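## Task

Raise one end of the red wire well above the crate; the arm's maximum height is enough, but a shallow lift counts as failure. Before closing the fingers on the wire, spread them around it by at least a thumb's width, unless they were opened far from the entire wire; otherwise the run may be failed. If the crate tilts to roughly half over onto its side, the run fails. It is done only when that end is held aloft over the table and nothing else touches the wire more than a finger's width above the crate rim. The other arm must not be touching the wire. The other wire must stay in the crate with no part of it hanging out over a wall. The crate must be upright and entirely on the table. Neither gripper may hold anything except that one end.

## Robot and tools

Robot: two six-joint arms, left_arm and right_arm, each ending in a parallel two-finger gripper with a wrist camera. All positions use one scene frame. Its origin sits on the table top midway between the arms. +z is up, +x reaches out across the table, and left_arm is on the +y side. The names left and right do not refer to image sides. Base roots: left_arm at (-0.013, +0.337, +0.124) m, right_arm at (-0.045, -0.234, +0.124) m; both are tilted. Mounting plates and the metal frame behind the arms are fixed obstacles.

Gripper frame: the fingers extend along the gripper's +z axis and close along its y axis. The reported end_effector_position is the spot between the pads, about 1 cm short of the fingertips. Opening is a scale from -1 (shut) to +1 (fully open, 0.094 m).

Row format, shared by execute_actions and move: one flat list of 16 numbers covering both arms, even when only one arm should move. Left arm first: x, y, z, qw, qx, qy, qz, opening; then the same eight for right_arm. x, y, z is an absolute goal position in metres in the scene frame. qw..qz is an absolute goal orientation quaternion, scalar first. These are poses, not offsets. To hold an arm still, repeat its last reported pose exactly, with the opening it should keep. To hold an orientation steady, keep resending the same quaternion rather than copying a drifted reading.

execute_actions(actions): a list of actions. Each action is a table of 1 to 15 rows, and each row lasts one 1/30 s step. If fewer than 15 rows are given, the last row repeats to fill 15 steps. An empty list only fetches the current state and images. Every step, the goal is clipped to within 70 mm and 16 degrees of the measured hand, so far goals need several actions. A target more than 0.6 m from the gripper's current position along any of its own axes is rejected for both arms. If the first action fails that check, or any action is malformed, nothing in the call runs.

move(target, speed, blocking): target is one 16-number row as above. The grippers travel in straight lines toward it, and both arms finish together, over 0.5 to 10 s; anything longer is cut off at 10 s. speed is each path's peak in m/s, from 0.002 to 0.5, default 0.25. Rotation is capped at twice that value in rad/s. The opening value is applied as the move begins. Paths ignore obstacles and the other arm. Hands can lag, wander, or overshoot the speed, especially when the arm is near full stretch. Faster contact hits harder, and aiming deeper past a contact pushes harder. blocking=false returns after 0.5 s while motion continues. Until the move ends, further rows and moves are refused, so use wait or stop first.

wait(seconds): 0 to 10. It lets time pass while each arm keeps its last command, and it returns early if a running move finishes. stop(): brakes the current move; the fingers keep moving.

zoom_image(camera, region): camera is one of cam_head_left, cam_head_right, cam_high, cam_low, cam_left_wrist, cam_right_wrist. region is [x0, y0, x1, y1] in pixels of that camera's 504x504 image, origin at top left, at most 504 by 504. read_manual(section) returns only licence text, "licences". finished_scene(scene) takes the scene number to close. It is final, and the goal must still hold when it is called.

Results: a state line gives each gripper's position and quat_wxyz. Printed hand positions can be off, more so when reaching far. Hand target shows the pose the controller is currently steering toward. grip_measured is the finger gap on the command scale; the last number in Joint positions is the gap in metres. Readings may be off by about 1 mm. A move adds a move: line ending done, off_target, moving, held, or fault, plus limits such as paced (the pose was clipped) or held (a check blocked steps; speed may surge afterward). It also reports each hand's distance from its target. A pose unreachable line means the clearance check altered that arm's command. FAULT lines mean that arm halted. MOTOR HOT warns from 75 °C. At 90 °C the arm is stopped, and at 100 °C it goes limp and falls. Holding loads warms motors even while idle.

Practical notes: joint friction can leave a hand up to about 31 mm from its goal, and tiny steps may not move it. The elbow never quite straightens. Joint ranges (rad): waist -2.618 to 3.054, shoulder and elbow 0.000 to 3.142, wrist pitch and yaw -1.571 to 1.571, wrist roll -2.094 to 2.094. To grip, first open well beyond the wire's width. Then command an opening about 0.03 below grip_measured for a firm hold, or less for a light one. Thin parts under about 2 mm receive less force.

Avoid: closing on the wire without opening first, tipping or dragging the crate, pulling the other wire over a wall, knocking anything off the table, letting the arms collide or press each other, dropping the wire, slamming into things, and holding heavy loads for long periods. Loose objects may occasionally be nudged by outside disturbances. Quicker, smoother, lower-effort motion is better.

Each tool is called after ">>>" by a JSON object that holds its "op" and its "data", one argument or row to a line.

## Session

>>> {"op": "execute_actions", "data": {
  "actions": []
}}

Scene clock: 0.00 s.
left_arm: end_effector_position=(+0.2898, +0.2411, +0.1079) grip_measured=+1.000 end_effector_quat_wxyz=(+0.027, +0.439, +0.874, +0.206) | right_arm: end_effector_position=(+0.3816, -0.2630, +0.1800) grip_measured=+1.000 end_effector_quat_wxyz=(-0.014, +0.316, +0.949, +0.001)
Joint positions: left_arm=[-0.747  2.048  1.178 -1.243 -1.119 -0.329  0.094] | right_arm=[ 0.549  1.982  1.874 -1.494  0.749  1.124  0.094]
Joint velocities: left_arm=[-0.002 -0.012 -0.012  0.007 -0.095  0.007  0.   ] | right_arm=[-0.007 -0.022  0.017  0.022  0.007  0.051  0.   ]
Joint torques (N m, as the arm reports them, + toward a larger angle): no reading
Hand target (left_arm): +0.290, +0.241, +0.108; +0.027, +0.439, +0.874, +0.206
Hand target (right_arm): +0.382, -0.263, +0.180; -0.014, +0.316, +0.949, +0.001
camera_calibration (this result's frames):
cam_left_wrist: T_world_to_cam=[[-0.720898, -0.530414, -0.446058, 0.393321], [-0.691527, 0.507995, 0.513548, 0.0566705], [-0.0457981, 0.678677, -0.733008, 0.0341677], [0, 0, 0, 1]] pos_world=[0.324298, 0.156646, 0.171386]
cam_right_wrist: T_world_to_cam=[[-0.687581, -0.725576, 0.0278016, 0.0731967], [-0.467373, 0.471552, 0.747798, 0.1693], [-0.555694, 0.501177, -0.663344, 0.579998], [0, 0, 0, 1]] pos_world=[0.451756, -0.317406, 0.256101]

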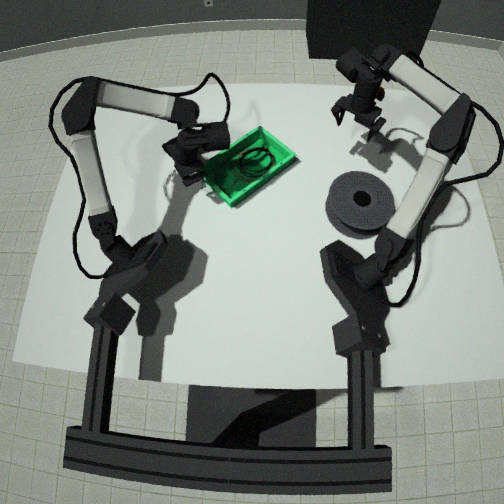

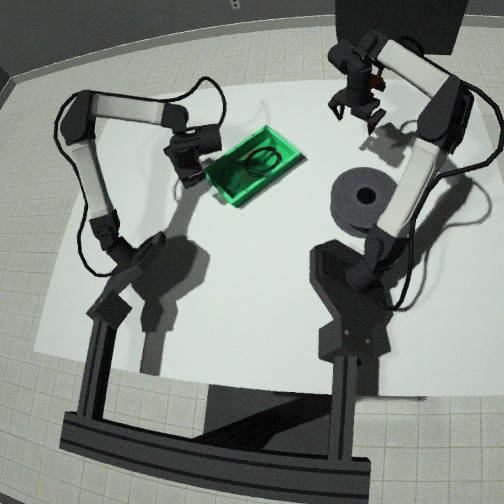

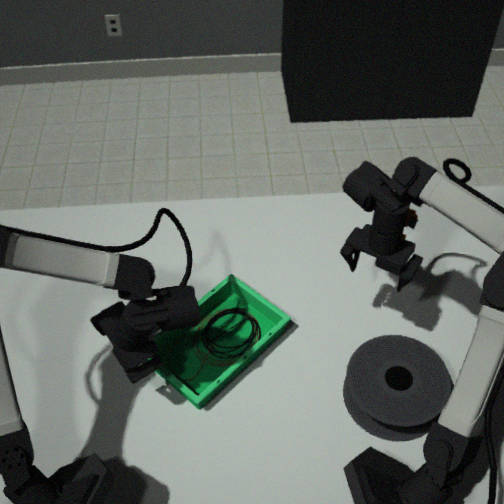

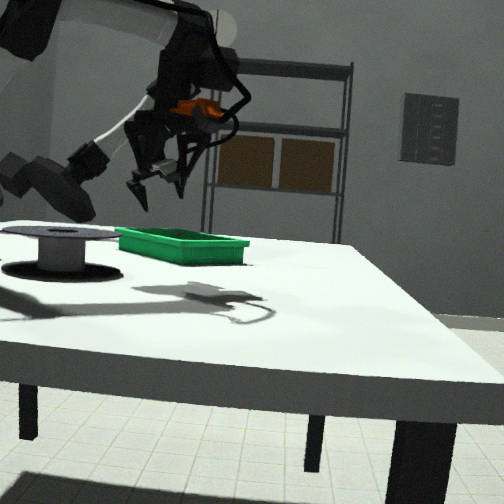

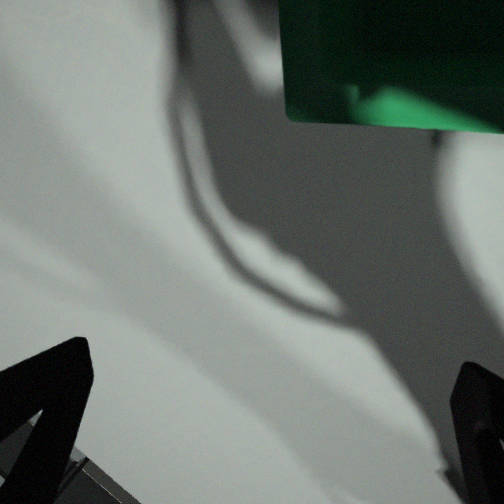

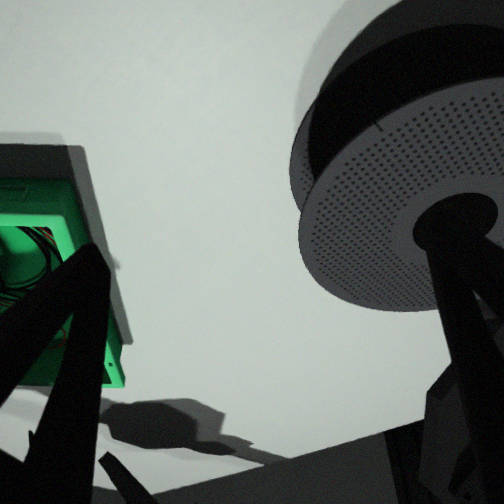

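Move the left arm out of the way first to see.

>>> {"op": "move", "data": {
  "target": [0.2,0.40,0.22,0.027,0.439,0.874,0.206,1, 0.3816,-0.263,0.18,-0.014,0.316,0.949,0.001,0],
  "speed": 0.2
}}

>>> {"op": "zoom_image", "data": {
  "camera": "cam_high",
  "region": [140, 260, 310, 430]
}}

Scene clock: 5.10 s.
left_arm: end_effector_position=(+0.1995, +0.3973, +0.2171) grip_measured=+1.000 end_effector_quat_wxyz=(+0.149, +0.471, +0.860, -0.129) | right_arm: end_effector_position=(+0.3816, -0.2630, +0.1800) grip_measured=+0.002 end_effector_quat_wxyz=(-0.014, +0.316, +0.949, +0.001)
Joint positions: left_arm=[-0.842  0.75   0.957 -1.564 -0.619  0.214  0.094] | right_arm=[ 0.549  1.982  1.874 -1.494  0.749  1.124  0.047]
Joint velocities: left_arm=[ 0.007  0.007 -0.017 -0.037  0.007  0.037  0.   ] | right_arm=[-0.007 -0.012  0.002  0.037 -0.037 -0.037  0.001]
Joint torques (N m, as the arm reports them, + toward a larger angle): left_arm=[0.67 1.92 6.03 1.08 0.18 0.17] | right_arm=[ 6.8  -6.82  5.53  0.22 -0.01 -0.01]
Hand target (left_arm): +0.201, +0.400, +0.220; +0.152, +0.468, +0.860, -0.133
Hand target (right_arm): +0.382, -0.263, +0.180; -0.014, +0.316, +0.949, +0.001
Off the commanded pose (left_arm): 0.004 m, 41 deg; orientation clipped at the last step of the last action.
Off the commanded pose (right_arm): 0.000 m, 0 deg.
joint sent to its limit (left arm) — the command would take joint 4 (wrist pitch) past its lower limit, so that joint was sent only as far as its limit.
move: off_target (left_arm); limits=paced
camera_calibration (this result's frames):
cam_left_wrist: T_world_to_cam=[[-0.820928, -0.570014, 0.0340731, 0.391243], [-0.565536, 0.819837, 0.0896459, -0.198192], [-0.0790339, 0.0543233, -0.995391, 0.315721], [0, 0, 0, 1]] pos_world=[0.23405, 0.368348, 0.318702]
cam_right_wrist: T_world_to_cam=[[-0.687581, -0.725576, 0.0278016, 0.0731967], [-0.467373, 0.471552, 0.747798, 0.1693], [-0.555694, 0.501177, -0.663344, 0.579998], [0, 0, 0, 1]] pos_world=[0.451756, -0.317406, 0.256101]

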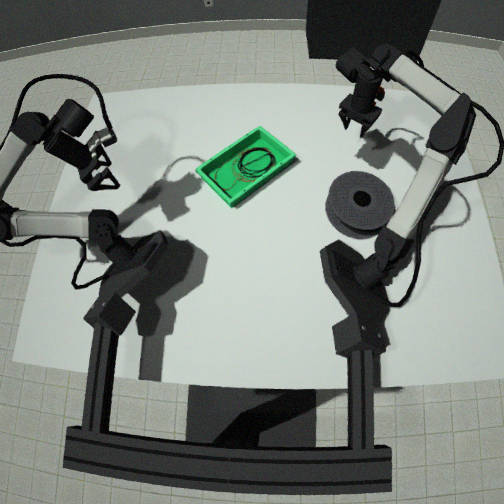

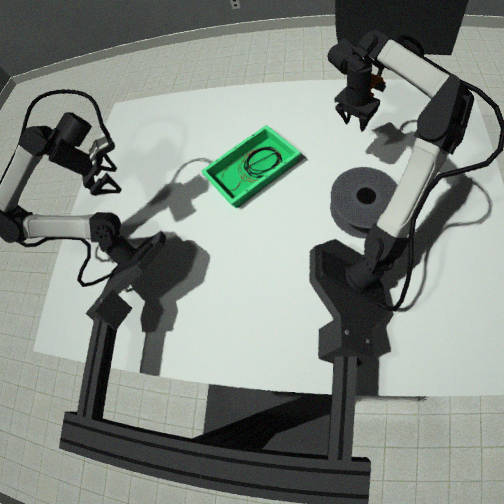

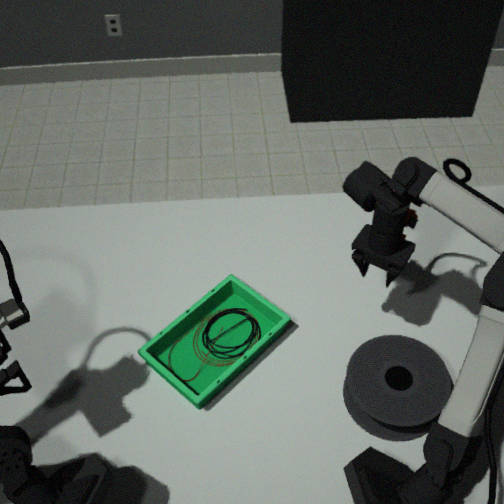

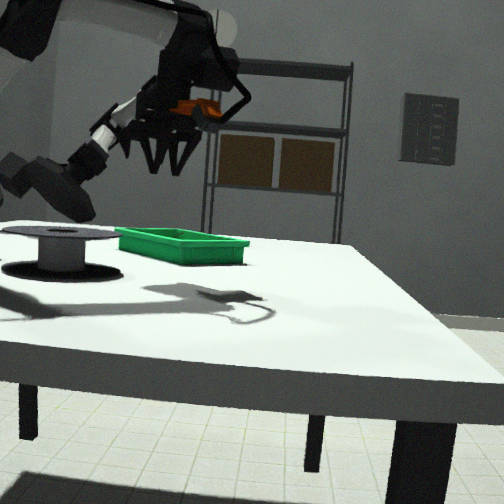

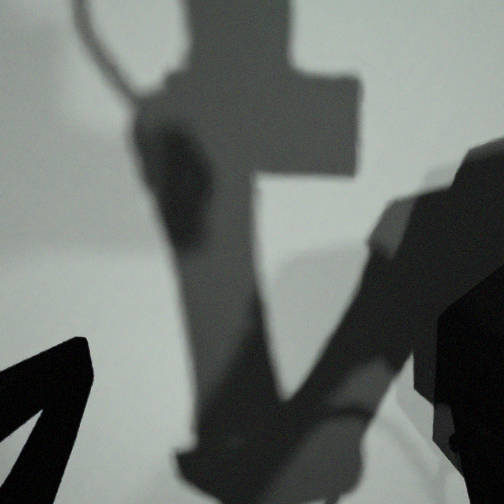

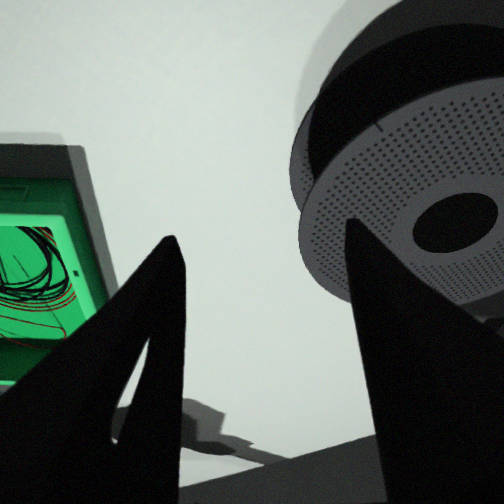

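Region (140, 260, 310, 430) of cam_high's 504x504 image, scaled by 2.965, with more detail than that image has.

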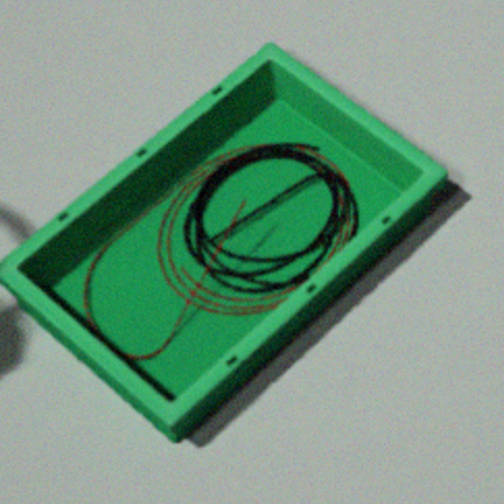

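>>> {"op": "move", "data": {
  "target": [0.2,0.40,0.22,0.149,0.471,0.86,-0.129,1, 0.39,0.03,0.14,0,0.25,0.968,0,0],
  "speed": 0.2
}}

>>> {"op": "zoom_image", "data": {
  "camera": "cam_right_wrist",
  "region": [100, 0, 400, 300]
}}

Scene clock: 17.23 s.
left_arm: end_effector_position=(+0.1992, +0.3974, +0.2168) grip_measured=+1.000 end_effector_quat_wxyz=(+0.148, +0.475, +0.857, -0.129) | right_arm: end_effector_position=(+0.3941, +0.0285, +0.1346) grip_measured=+0.002 end_effector_quat_wxyz=(+0.025, +0.252, +0.967, +0.033)
Joint positions: left_arm=[-0.838  0.75   0.957 -1.564 -0.616  0.228  0.094] | right_arm=[ 0.846  2.972  2.804 -1.574  0.741  1.303  0.047]
Joint velocities: left_arm=[-0.017  0.007  0.007  0.022  0.007 -0.037  0.   ] | right_arm=[ 0.002  0.012 -0.017 -0.051  0.066  0.022 -0.   ]
Joint torques (N m, as the arm reports them, + toward a larger angle): left_arm=[0.68 2.02 6.09 1.09 0.13 0.15] | right_arm=[  9.95 -10.13   7.54   0.3   -0.11  -0.09]
Hand target (left_arm): +0.200, +0.400, +0.219; +0.150, +0.471, +0.859, -0.133
Hand target (right_arm): +0.394, +0.029, +0.139; +0.024, +0.249, +0.967, +0.038
Off the commanded pose (left_arm): 0.004 m, 1 deg.
Off the commanded pose (right_arm): 0.007 m, 5 deg.
joint sent to its limit (left arm) — the command would take joint 4 (wrist pitch) past its lower limit, so that joint was sent only as far as its limit.
joint sent to its limit (right arm) — the command would take joint 4 (wrist pitch) past its lower limit, so that joint was sent only as far as its limit.
move: off_target (right_arm)
camera_calibration (this result's frames):
cam_left_wrist: T_world_to_cam=[[-0.827114, -0.561117, 0.0321011, 0.389188], [-0.556705, 0.82578, 0.0903659, -0.202712], [-0.0772143, 0.056872, -0.995391, 0.314061], [0, 0, 0, 1]] pos_world=[0.233302, 0.367915, 0.318438]
cam_right_wrist: T_world_to_cam=[[-0.58551, -0.808284, -0.0620891, 0.268814], [-0.592366, 0.374298, 0.713445, 0.128197], [-0.553426, 0.454509, -0.697955, 0.415844], [0, 0, 0, 1]] pos_world=[0.463472, -0.0197107, 0.215469]

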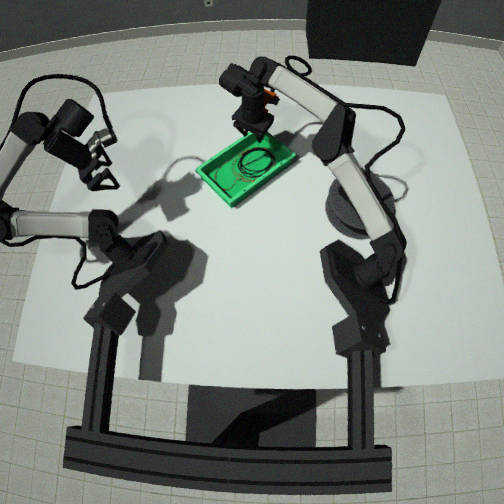

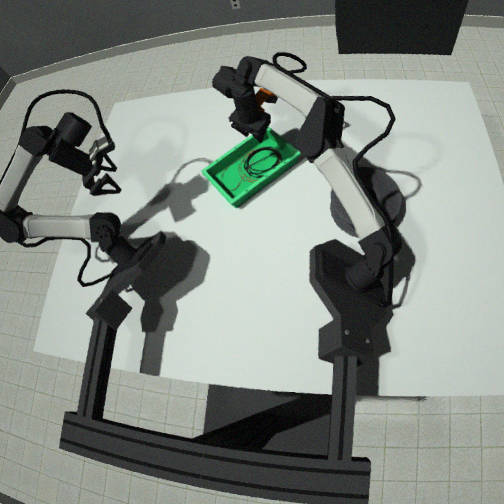

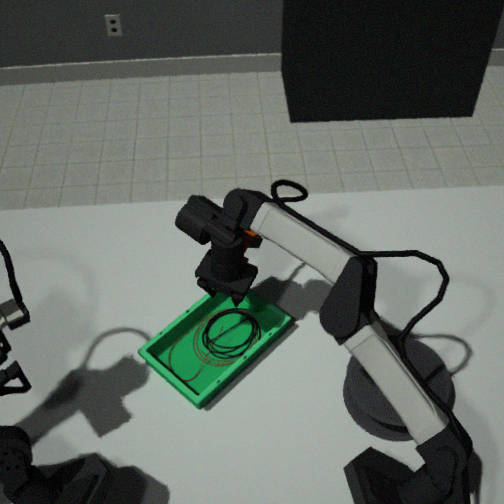

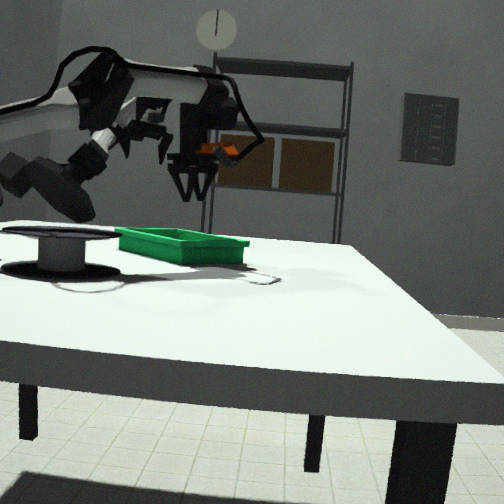

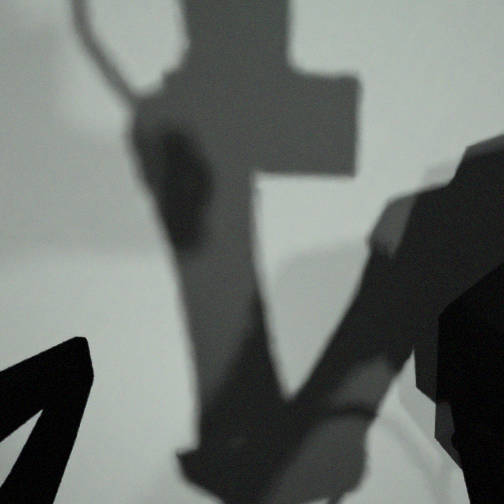

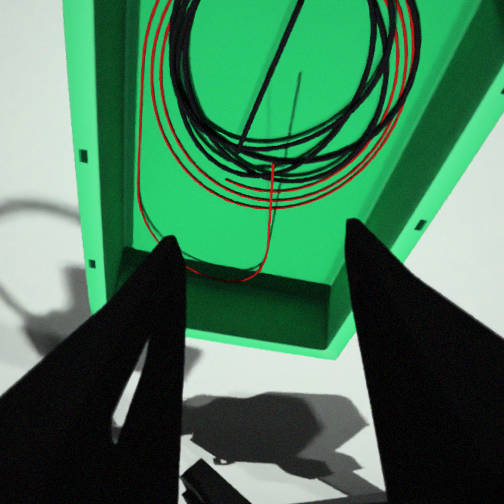

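Region (100, 0, 400, 300) of cam_right_wrist's 504x504 image, scaled by 1.680, with more detail than that image has.

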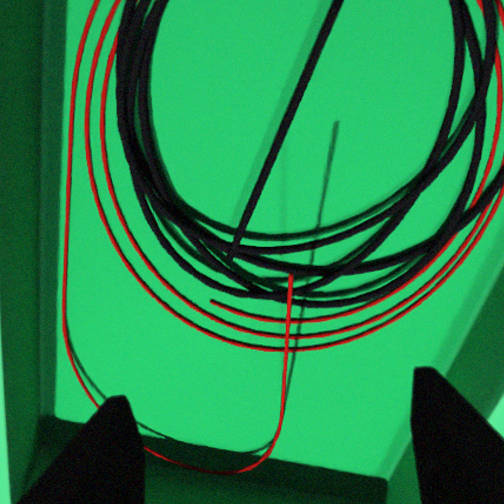

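>>> {"op": "move", "data": {
  "target": [0.2,0.40,0.22,0.149,0.471,0.86,-0.129,1, 0.385,0.04,0.09,0,0.25,0.968,0,0],
  "speed": 0.08
}}

>>> {"op": "zoom_image", "data": {
  "camera": "cam_low",
  "region": [100, 170, 260, 280]
}}

Scene clock: 24.03 s.
left_arm: end_effector_position=(+0.1992, +0.3974, +0.2168) grip_measured=+1.000 end_effector_quat_wxyz=(+0.148, +0.475, +0.858, -0.129) | right_arm: end_effector_position=(+0.3811, +0.0386, +0.0894) grip_measured=+0.002 end_effector_quat_wxyz=(+0.004, +0.244, +0.970, +0.004)
Joint positions: left_arm=[-0.838  0.75   0.957 -1.564 -0.616  0.228  0.094] | right_arm=[ 0.809  3.086  2.855 -1.576  0.741  1.302  0.047]
Joint velocities: left_arm=[-0.002 -0.007  0.012  0.022  0.007 -0.007  0.   ] | right_arm=[ 0.002 -0.017 -0.002 -0.022 -0.095 -0.051 -0.001]
Joint torques (N m, as the arm reports them, + toward a larger angle): left_arm=[0.72 1.96 6.09 1.08 0.18 0.15] | right_arm=[  9.61 -10.02   7.75   0.34  -0.04  -0.05]
Hand target (left_arm): +0.200, +0.400, +0.219; +0.150, +0.471, +0.859, -0.133
Hand target (right_arm): +0.385, +0.040, +0.090; +0.007, +0.250, +0.968, +0.010
Off the commanded pose (left_arm): 0.004 m, 1 deg.
Off the commanded pose (right_arm): 0.004 m, 1 deg.
elbow stopped short (right arm): the move would have taken joint 3 (elbow) straighter than the controller allows; a more bent joint 3 avoids this.
joint sent to its limit (left arm) — the command would take joint 4 (wrist pitch) past its lower limit, so that joint was sent only as far as its limit.
move: done
camera_calibration (this result's frames):
cam_left_wrist: T_world_to_cam=[[-0.826912, -0.561406, 0.0322436, 0.389232], [-0.556983, 0.825589, 0.0904012, -0.202588], [-0.0773718, 0.0567947, -0.995383, 0.314121], [0, 0, 0, 1]] pos_world=[0.233327, 0.367932, 0.318435]
cam_right_wrist: T_world_to_cam=[[-0.573105, -0.819449, 0.00740295, 0.256051], [-0.559757, 0.398047, 0.726795, 0.134501], [-0.598518, 0.412385, -0.686815, 0.390286], [0, 0, 0, 1]] pos_world=[0.455624, -0.00466557, 0.168404]

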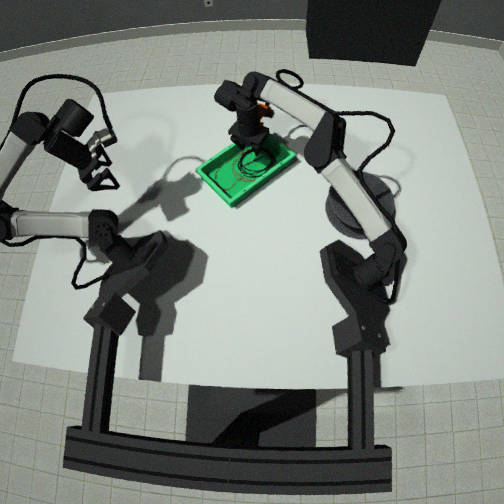

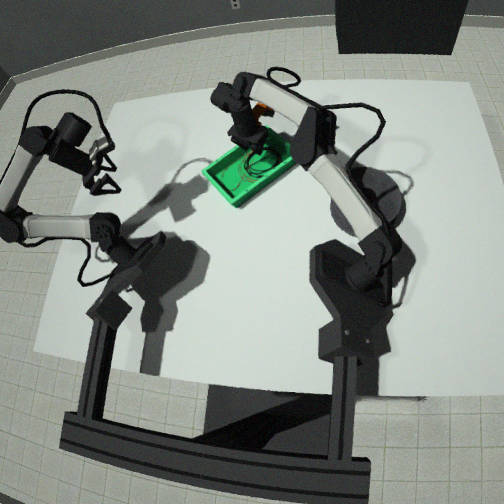

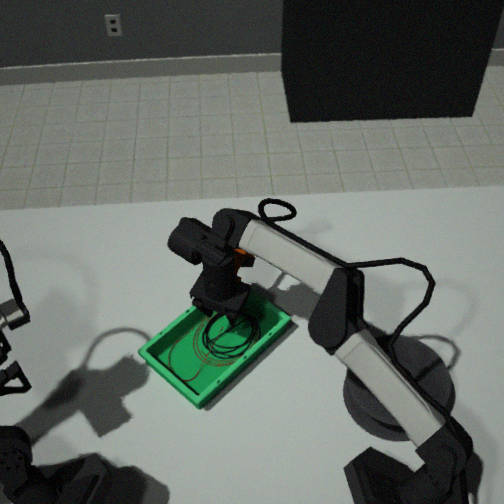

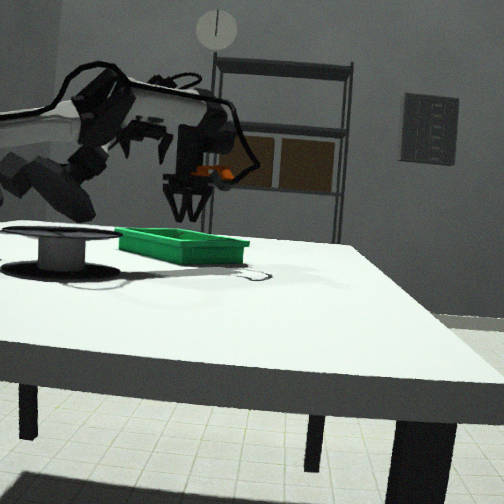

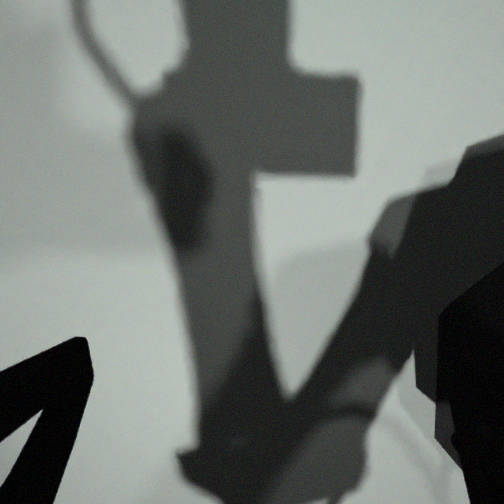

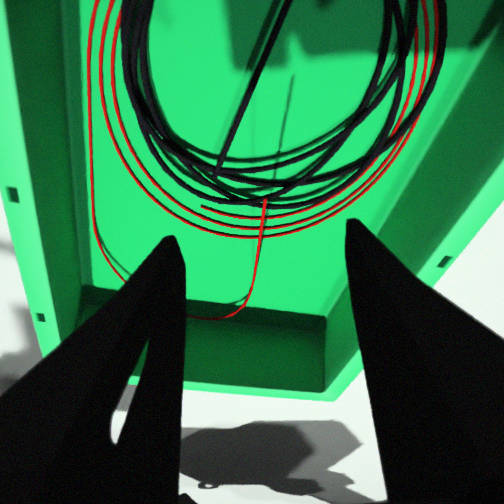

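Region (100, 170, 260, 280) of cam_low's 504x504 image, scaled by 3.150, with more detail than that image has; it fills the top 346 rows of this view, and the rest is white.

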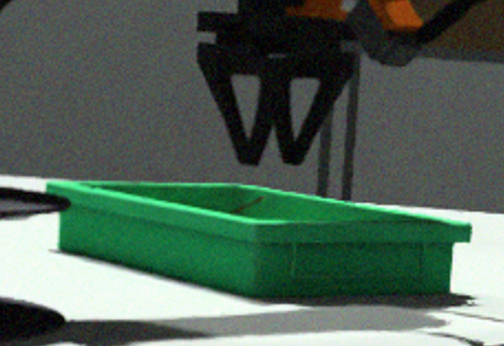

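>>> {"op": "move", "data": {
  "target": [0.2,0.40,0.22,0.149,0.471,0.86,-0.129,1, 0.369,0.052,0.056,0,0.25,0.968,0,0],
  "speed": 0.03
}}

Scene clock: 31.63 s.
left_arm: end_effector_position=(+0.1992, +0.3974, +0.2168) grip_measured=+1.000 end_effector_quat_wxyz=(+0.148, +0.475, +0.858, -0.129) | right_arm: end_effector_position=(+0.3660, +0.0557, +0.0553) grip_measured=+0.002 end_effector_quat_wxyz=(-0.001, +0.246, +0.969, -0.003)
Joint positions: left_arm=[-0.838  0.75   0.957 -1.564 -0.616  0.228  0.094] | right_arm=[ 0.797  3.063  2.648 -1.402  0.741  1.304  0.047]
Joint velocities: left_arm=[ 0.007  0.002 -0.007 -0.022  0.037  0.022  0.   ] | right_arm=[-0.002 -0.007 -0.017  0.007 -0.022  0.066 -0.001]
Joint torques (N m, as the arm reports them, + toward a larger angle): left_arm=[0.73 2.1  6.02 1.11 0.15 0.14] | right_arm=[  9.29 -11.87   4.24   0.35   0.    -0.06]
Hand target (left_arm): +0.200, +0.400, +0.219; +0.150, +0.471, +0.859, -0.133
Hand target (right_arm): +0.370, +0.053, +0.056; -0.000, +0.250, +0.968, -0.001
Off the commanded pose (left_arm): 0.004 m, 1 deg.
Off the commanded pose (right_arm): 0.005 m, 1 deg.
joint sent to its limit (left arm) — the command would take joint 4 (wrist pitch) past its lower limit, so that joint was sent only as far as its limit.
move: done
camera_calibration (this result's frames):
cam_left_wrist: T_world_to_cam=[[-0.826979, -0.561288, 0.0325922, 0.389059], [-0.556851, 0.825687, 0.090322, -0.202627], [-0.0776076, 0.0565454, -0.995379, 0.314276], [0, 0, 0, 1]] pos_world=[0.2333, 0.367909, 0.318445]
cam_right_wrist: T_world_to_cam=[[-0.57545, -0.817509, 0.0231695, 0.261547], [-0.548659, 0.406904, 0.730344, 0.139253], [-0.60649, 0.407564, -0.682687, 0.353742], [0, 0, 0, 1]] pos_world=[0.441451, 0.0129815, 0.133733]

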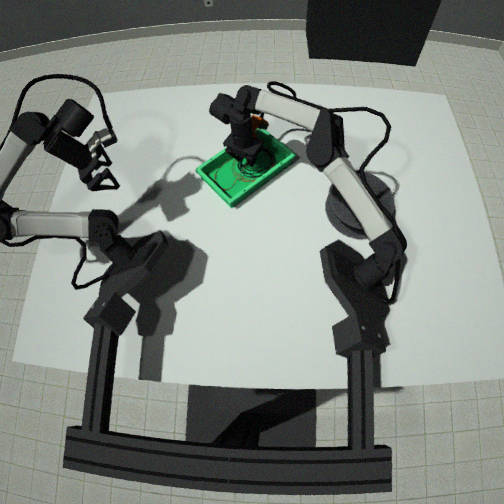

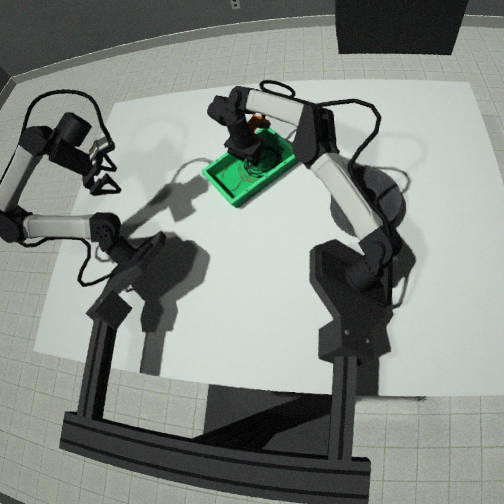

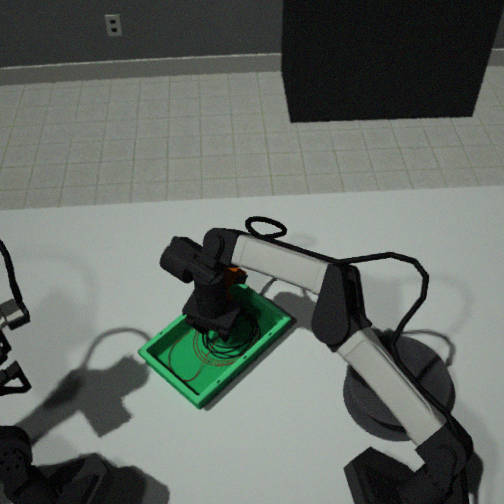

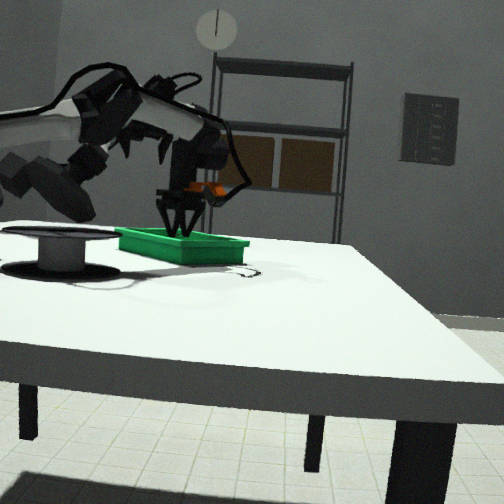

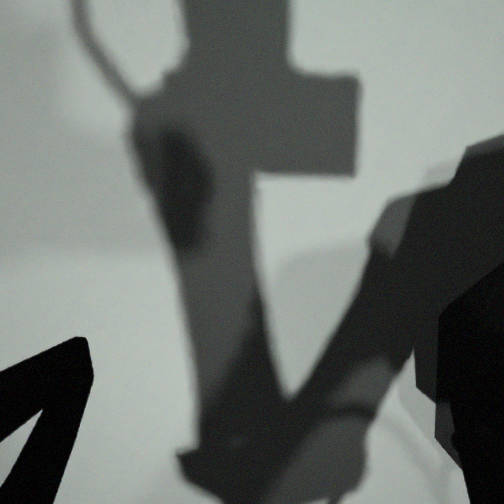

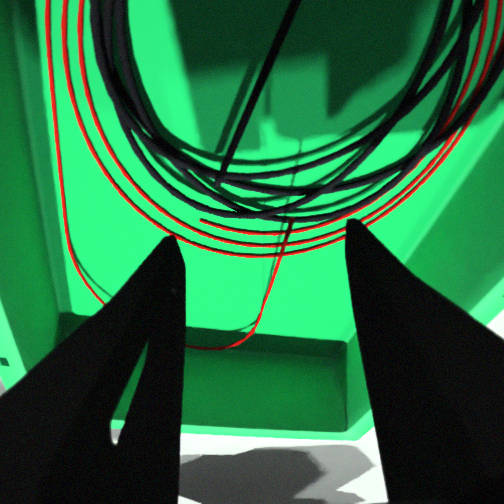

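>>> {"op": "execute_actions", "data": {
  "actions": [
    [[0.2,0.40,0.22,0.149,0.471,0.86,-0.129,1, 0.369,0.052,0.052,0,0.25,0.968,0,-0.6]],
    [[0.2,0.40,0.22,0.149,0.471,0.86,-0.129,1, 0.369,0.052,0.052,0,0.25,0.968,0,-1]],
    [[0.2,0.40,0.22,0.149,0.471,0.86,-0.129,1, 0.369,0.052,0.052,0,0.25,0.968,0,-1]]
  ]
}}

>>> {"op": "zoom_image", "data": {
  "camera": "cam_right_wrist",
  "region": [150, 150, 400, 400]
}}

Scene clock: 38.70 s.
left_arm: end_effector_position=(+0.1992, +0.3974, +0.2168) grip_measured=+1.000 end_effector_quat_wxyz=(+0.148, +0.475, +0.857, -0.129) | right_arm: end_effector_position=(+0.3655, +0.0554, +0.0502) grip_measured=-0.990 end_effector_quat_wxyz=(-0.002, +0.248, +0.969, -0.002)
Joint positions: left_arm=[-0.838  0.75   0.957 -1.564 -0.616  0.228  0.094] | right_arm=[ 0.79   3.047  2.601 -1.365  0.741  1.3    0.   ]
Joint velocities: left_arm=[-0.012  0.002 -0.012  0.051  0.022 -0.051  0.   ] | right_arm=[ 0.007 -0.002 -0.002 -0.095 -0.066 -0.007  0.   ]
Joint torques (N m, as the arm reports them, + toward a larger angle): left_arm=[0.66 2.06 6.16 1.1  0.17 0.11] | right_arm=[  9.39 -11.97   3.99   0.37   0.    -0.08]
Hand target (left_arm): +0.200, +0.400, +0.219; +0.150, +0.471, +0.859, -0.133
Hand target (right_arm): +0.369, +0.052, +0.052; -0.000, +0.250, +0.968, -0.001
Off the commanded pose (left_arm): 0.004 m, 1 deg.
Off the commanded pose (right_arm): 0.005 m, 0 deg.
joint sent to its limit (left arm) — the command would take joint 4 (wrist pitch) past its lower limit, so that joint was sent only as far as its limit.
camera_calibration (this result's frames):
cam_left_wrist: T_world_to_cam=[[-0.827181, -0.560998, 0.0324496, 0.389015], [-0.556573, 0.825878, 0.0902865, -0.202751], [-0.07745, 0.0566227, -0.995387, 0.314215], [0, 0, 0, 1]] pos_world=[0.233276, 0.367892, 0.318448]
cam_right_wrist: T_world_to_cam=[[-0.579382, -0.814734, 0.0229154, 0.262455], [-0.545832, 0.408731, 0.731441, 0.14162], [-0.605296, 0.411276, -0.681519, 0.349373], [0, 0, 0, 1]] pos_world=[0.440837, 0.0122582, 0.128504]

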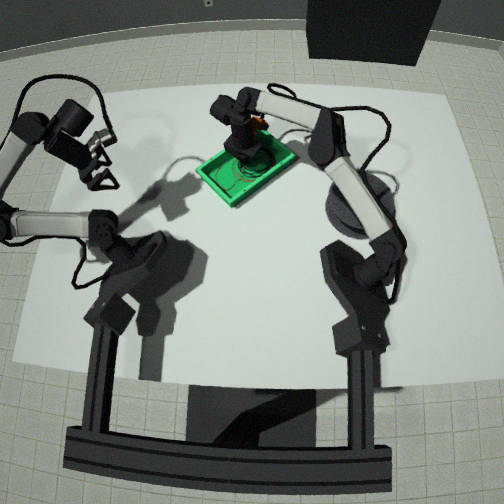

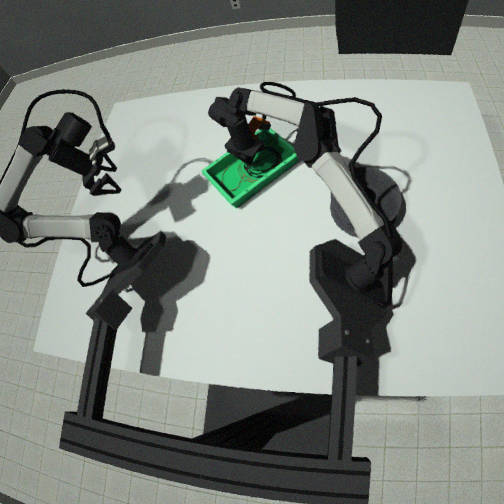

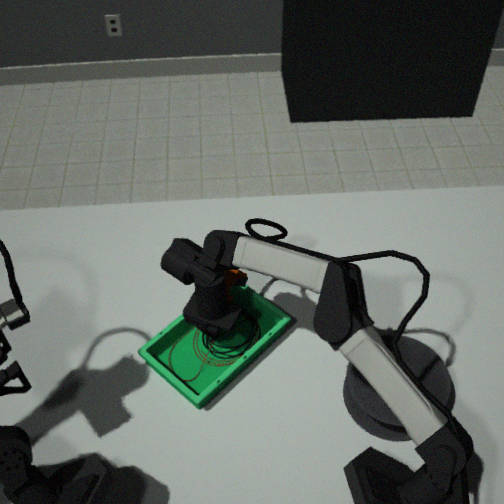

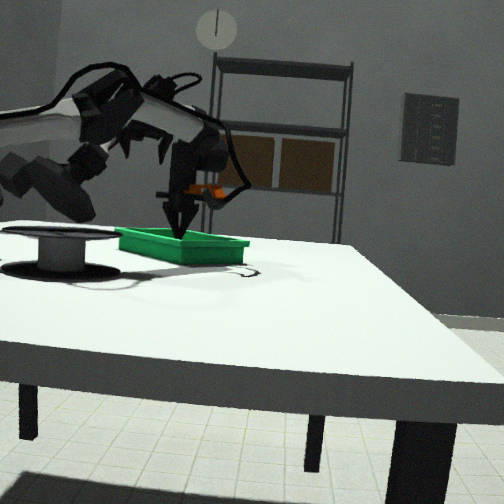

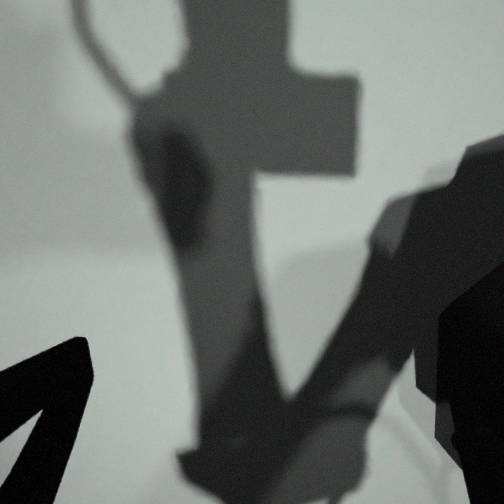

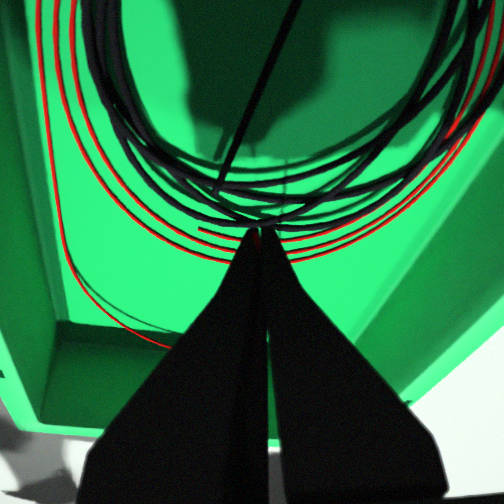

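Region (150, 150, 400, 400) of cam_right_wrist's 504x504 image, scaled by 2.016, with more detail than that image has.

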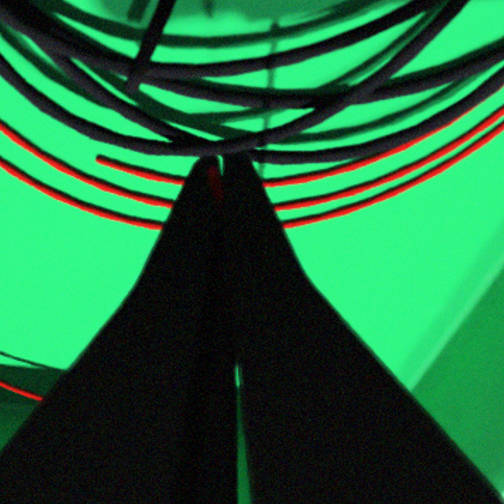

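Possibly gripped at the tip; test lift.

>>> {"op": "move", "data": {
  "target": [0.2,0.40,0.22,0.149,0.471,0.86,-0.129,1, 0.35,0.04,0.14,0,0.25,0.968,0,-1],
  "speed": 0.04
}}

Scene clock: 42.73 s.
left_arm: end_effector_position=(+0.1992, +0.3974, +0.2168) grip_measured=+1.000 end_effector_quat_wxyz=(+0.148, +0.475, +0.858, -0.129) | right_arm: end_effector_position=(+0.3518, +0.0399, +0.1319) grip_measured=-0.990 end_effector_quat_wxyz=(+0.006, +0.250, +0.968, +0.001)
Joint positions: left_arm=[-0.838  0.75   0.957 -1.564 -0.616  0.228  0.094] | right_arm=[ 0.9    2.934  2.619 -1.574  0.721  1.435  0.   ]
Joint velocities: left_arm=[-0.007 -0.027 -0.012 -0.022  0.007 -0.007  0.   ] | right_arm=[ 0.002 -0.032 -0.012  0.051  0.037  0.007  0.   ]
Joint torques (N m, as the arm reports them, + toward a larger angle): left_arm=[0.67 2.02 6.14 1.09 0.17 0.14] | right_arm=[ 10.11 -11.18   5.56   0.15  -0.14   0.06]
Hand target (left_arm): +0.200, +0.400, +0.219; +0.150, +0.471, +0.859, -0.133
Hand target (right_arm): +0.350, +0.040, +0.140; +0.003, +0.250, +0.968, +0.006
Off the commanded pose (left_arm): 0.004 m, 1 deg.
Off the commanded pose (right_arm): 0.008 m, 1 deg.
joint sent to its limit (left arm) — the command would take joint 4 (wrist pitch) past its lower limit, so that joint was sent only as far as its limit.
joint sent to its limit (right arm) — the command would take joint 4 (wrist pitch) past its lower limit, so that joint was sent only as far as its limit.
move: done
camera_calibration (this result's frames):
cam_left_wrist: T_world_to_cam=[[-0.826979, -0.561288, 0.0325922, 0.389059], [-0.556851, 0.825687, 0.090322, -0.202627], [-0.0776076, 0.0565454, -0.995379, 0.314276], [0, 0, 0, 1]] pos_world=[0.2333, 0.367909, 0.318445]
cam_right_wrist: T_world_to_cam=[[-0.582854, -0.812491, 0.0118183, 0.242516], [-0.555704, 0.40917, 0.723722, 0.0851718], [-0.592853, 0.415257, -0.68999, 0.399755], [0, 0, 0, 1]] pos_world=[0.425678, -0.003808, 0.21132]

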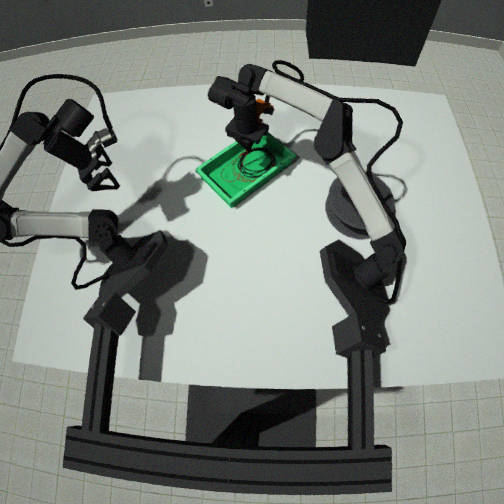

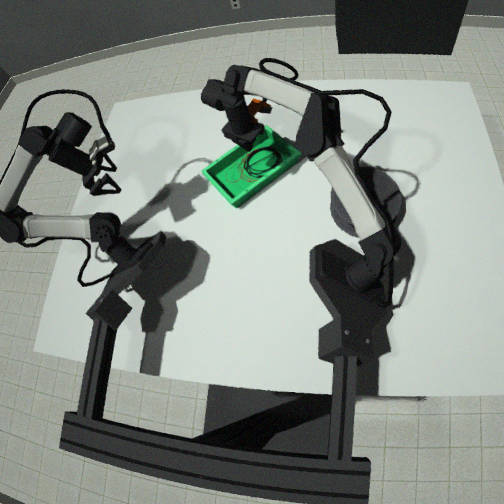

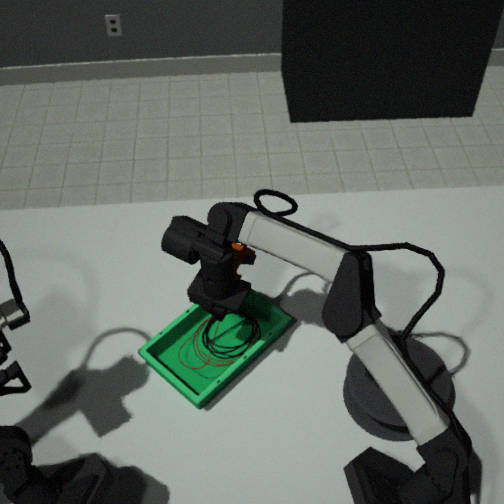

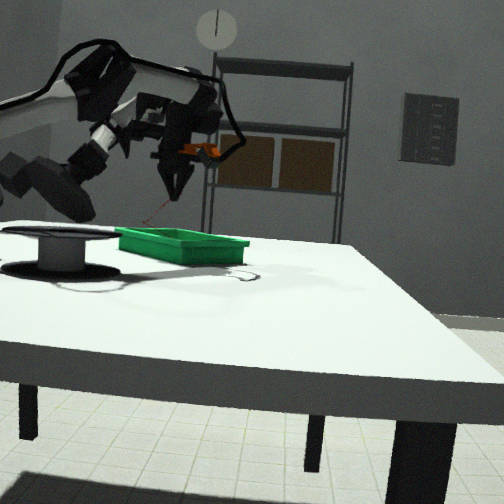

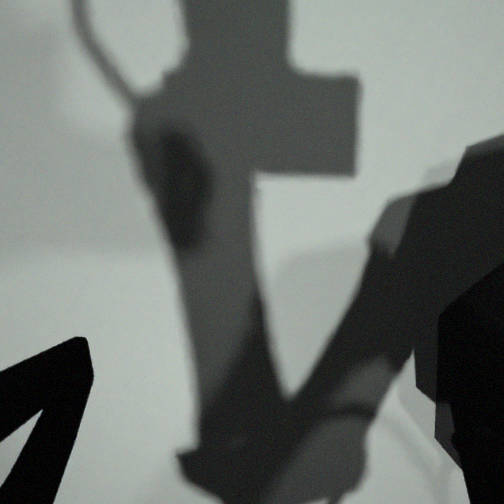

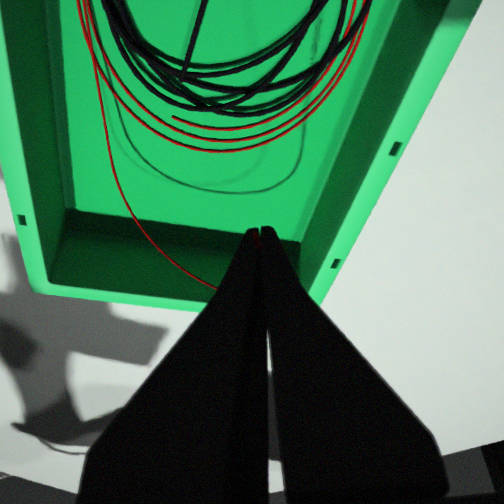

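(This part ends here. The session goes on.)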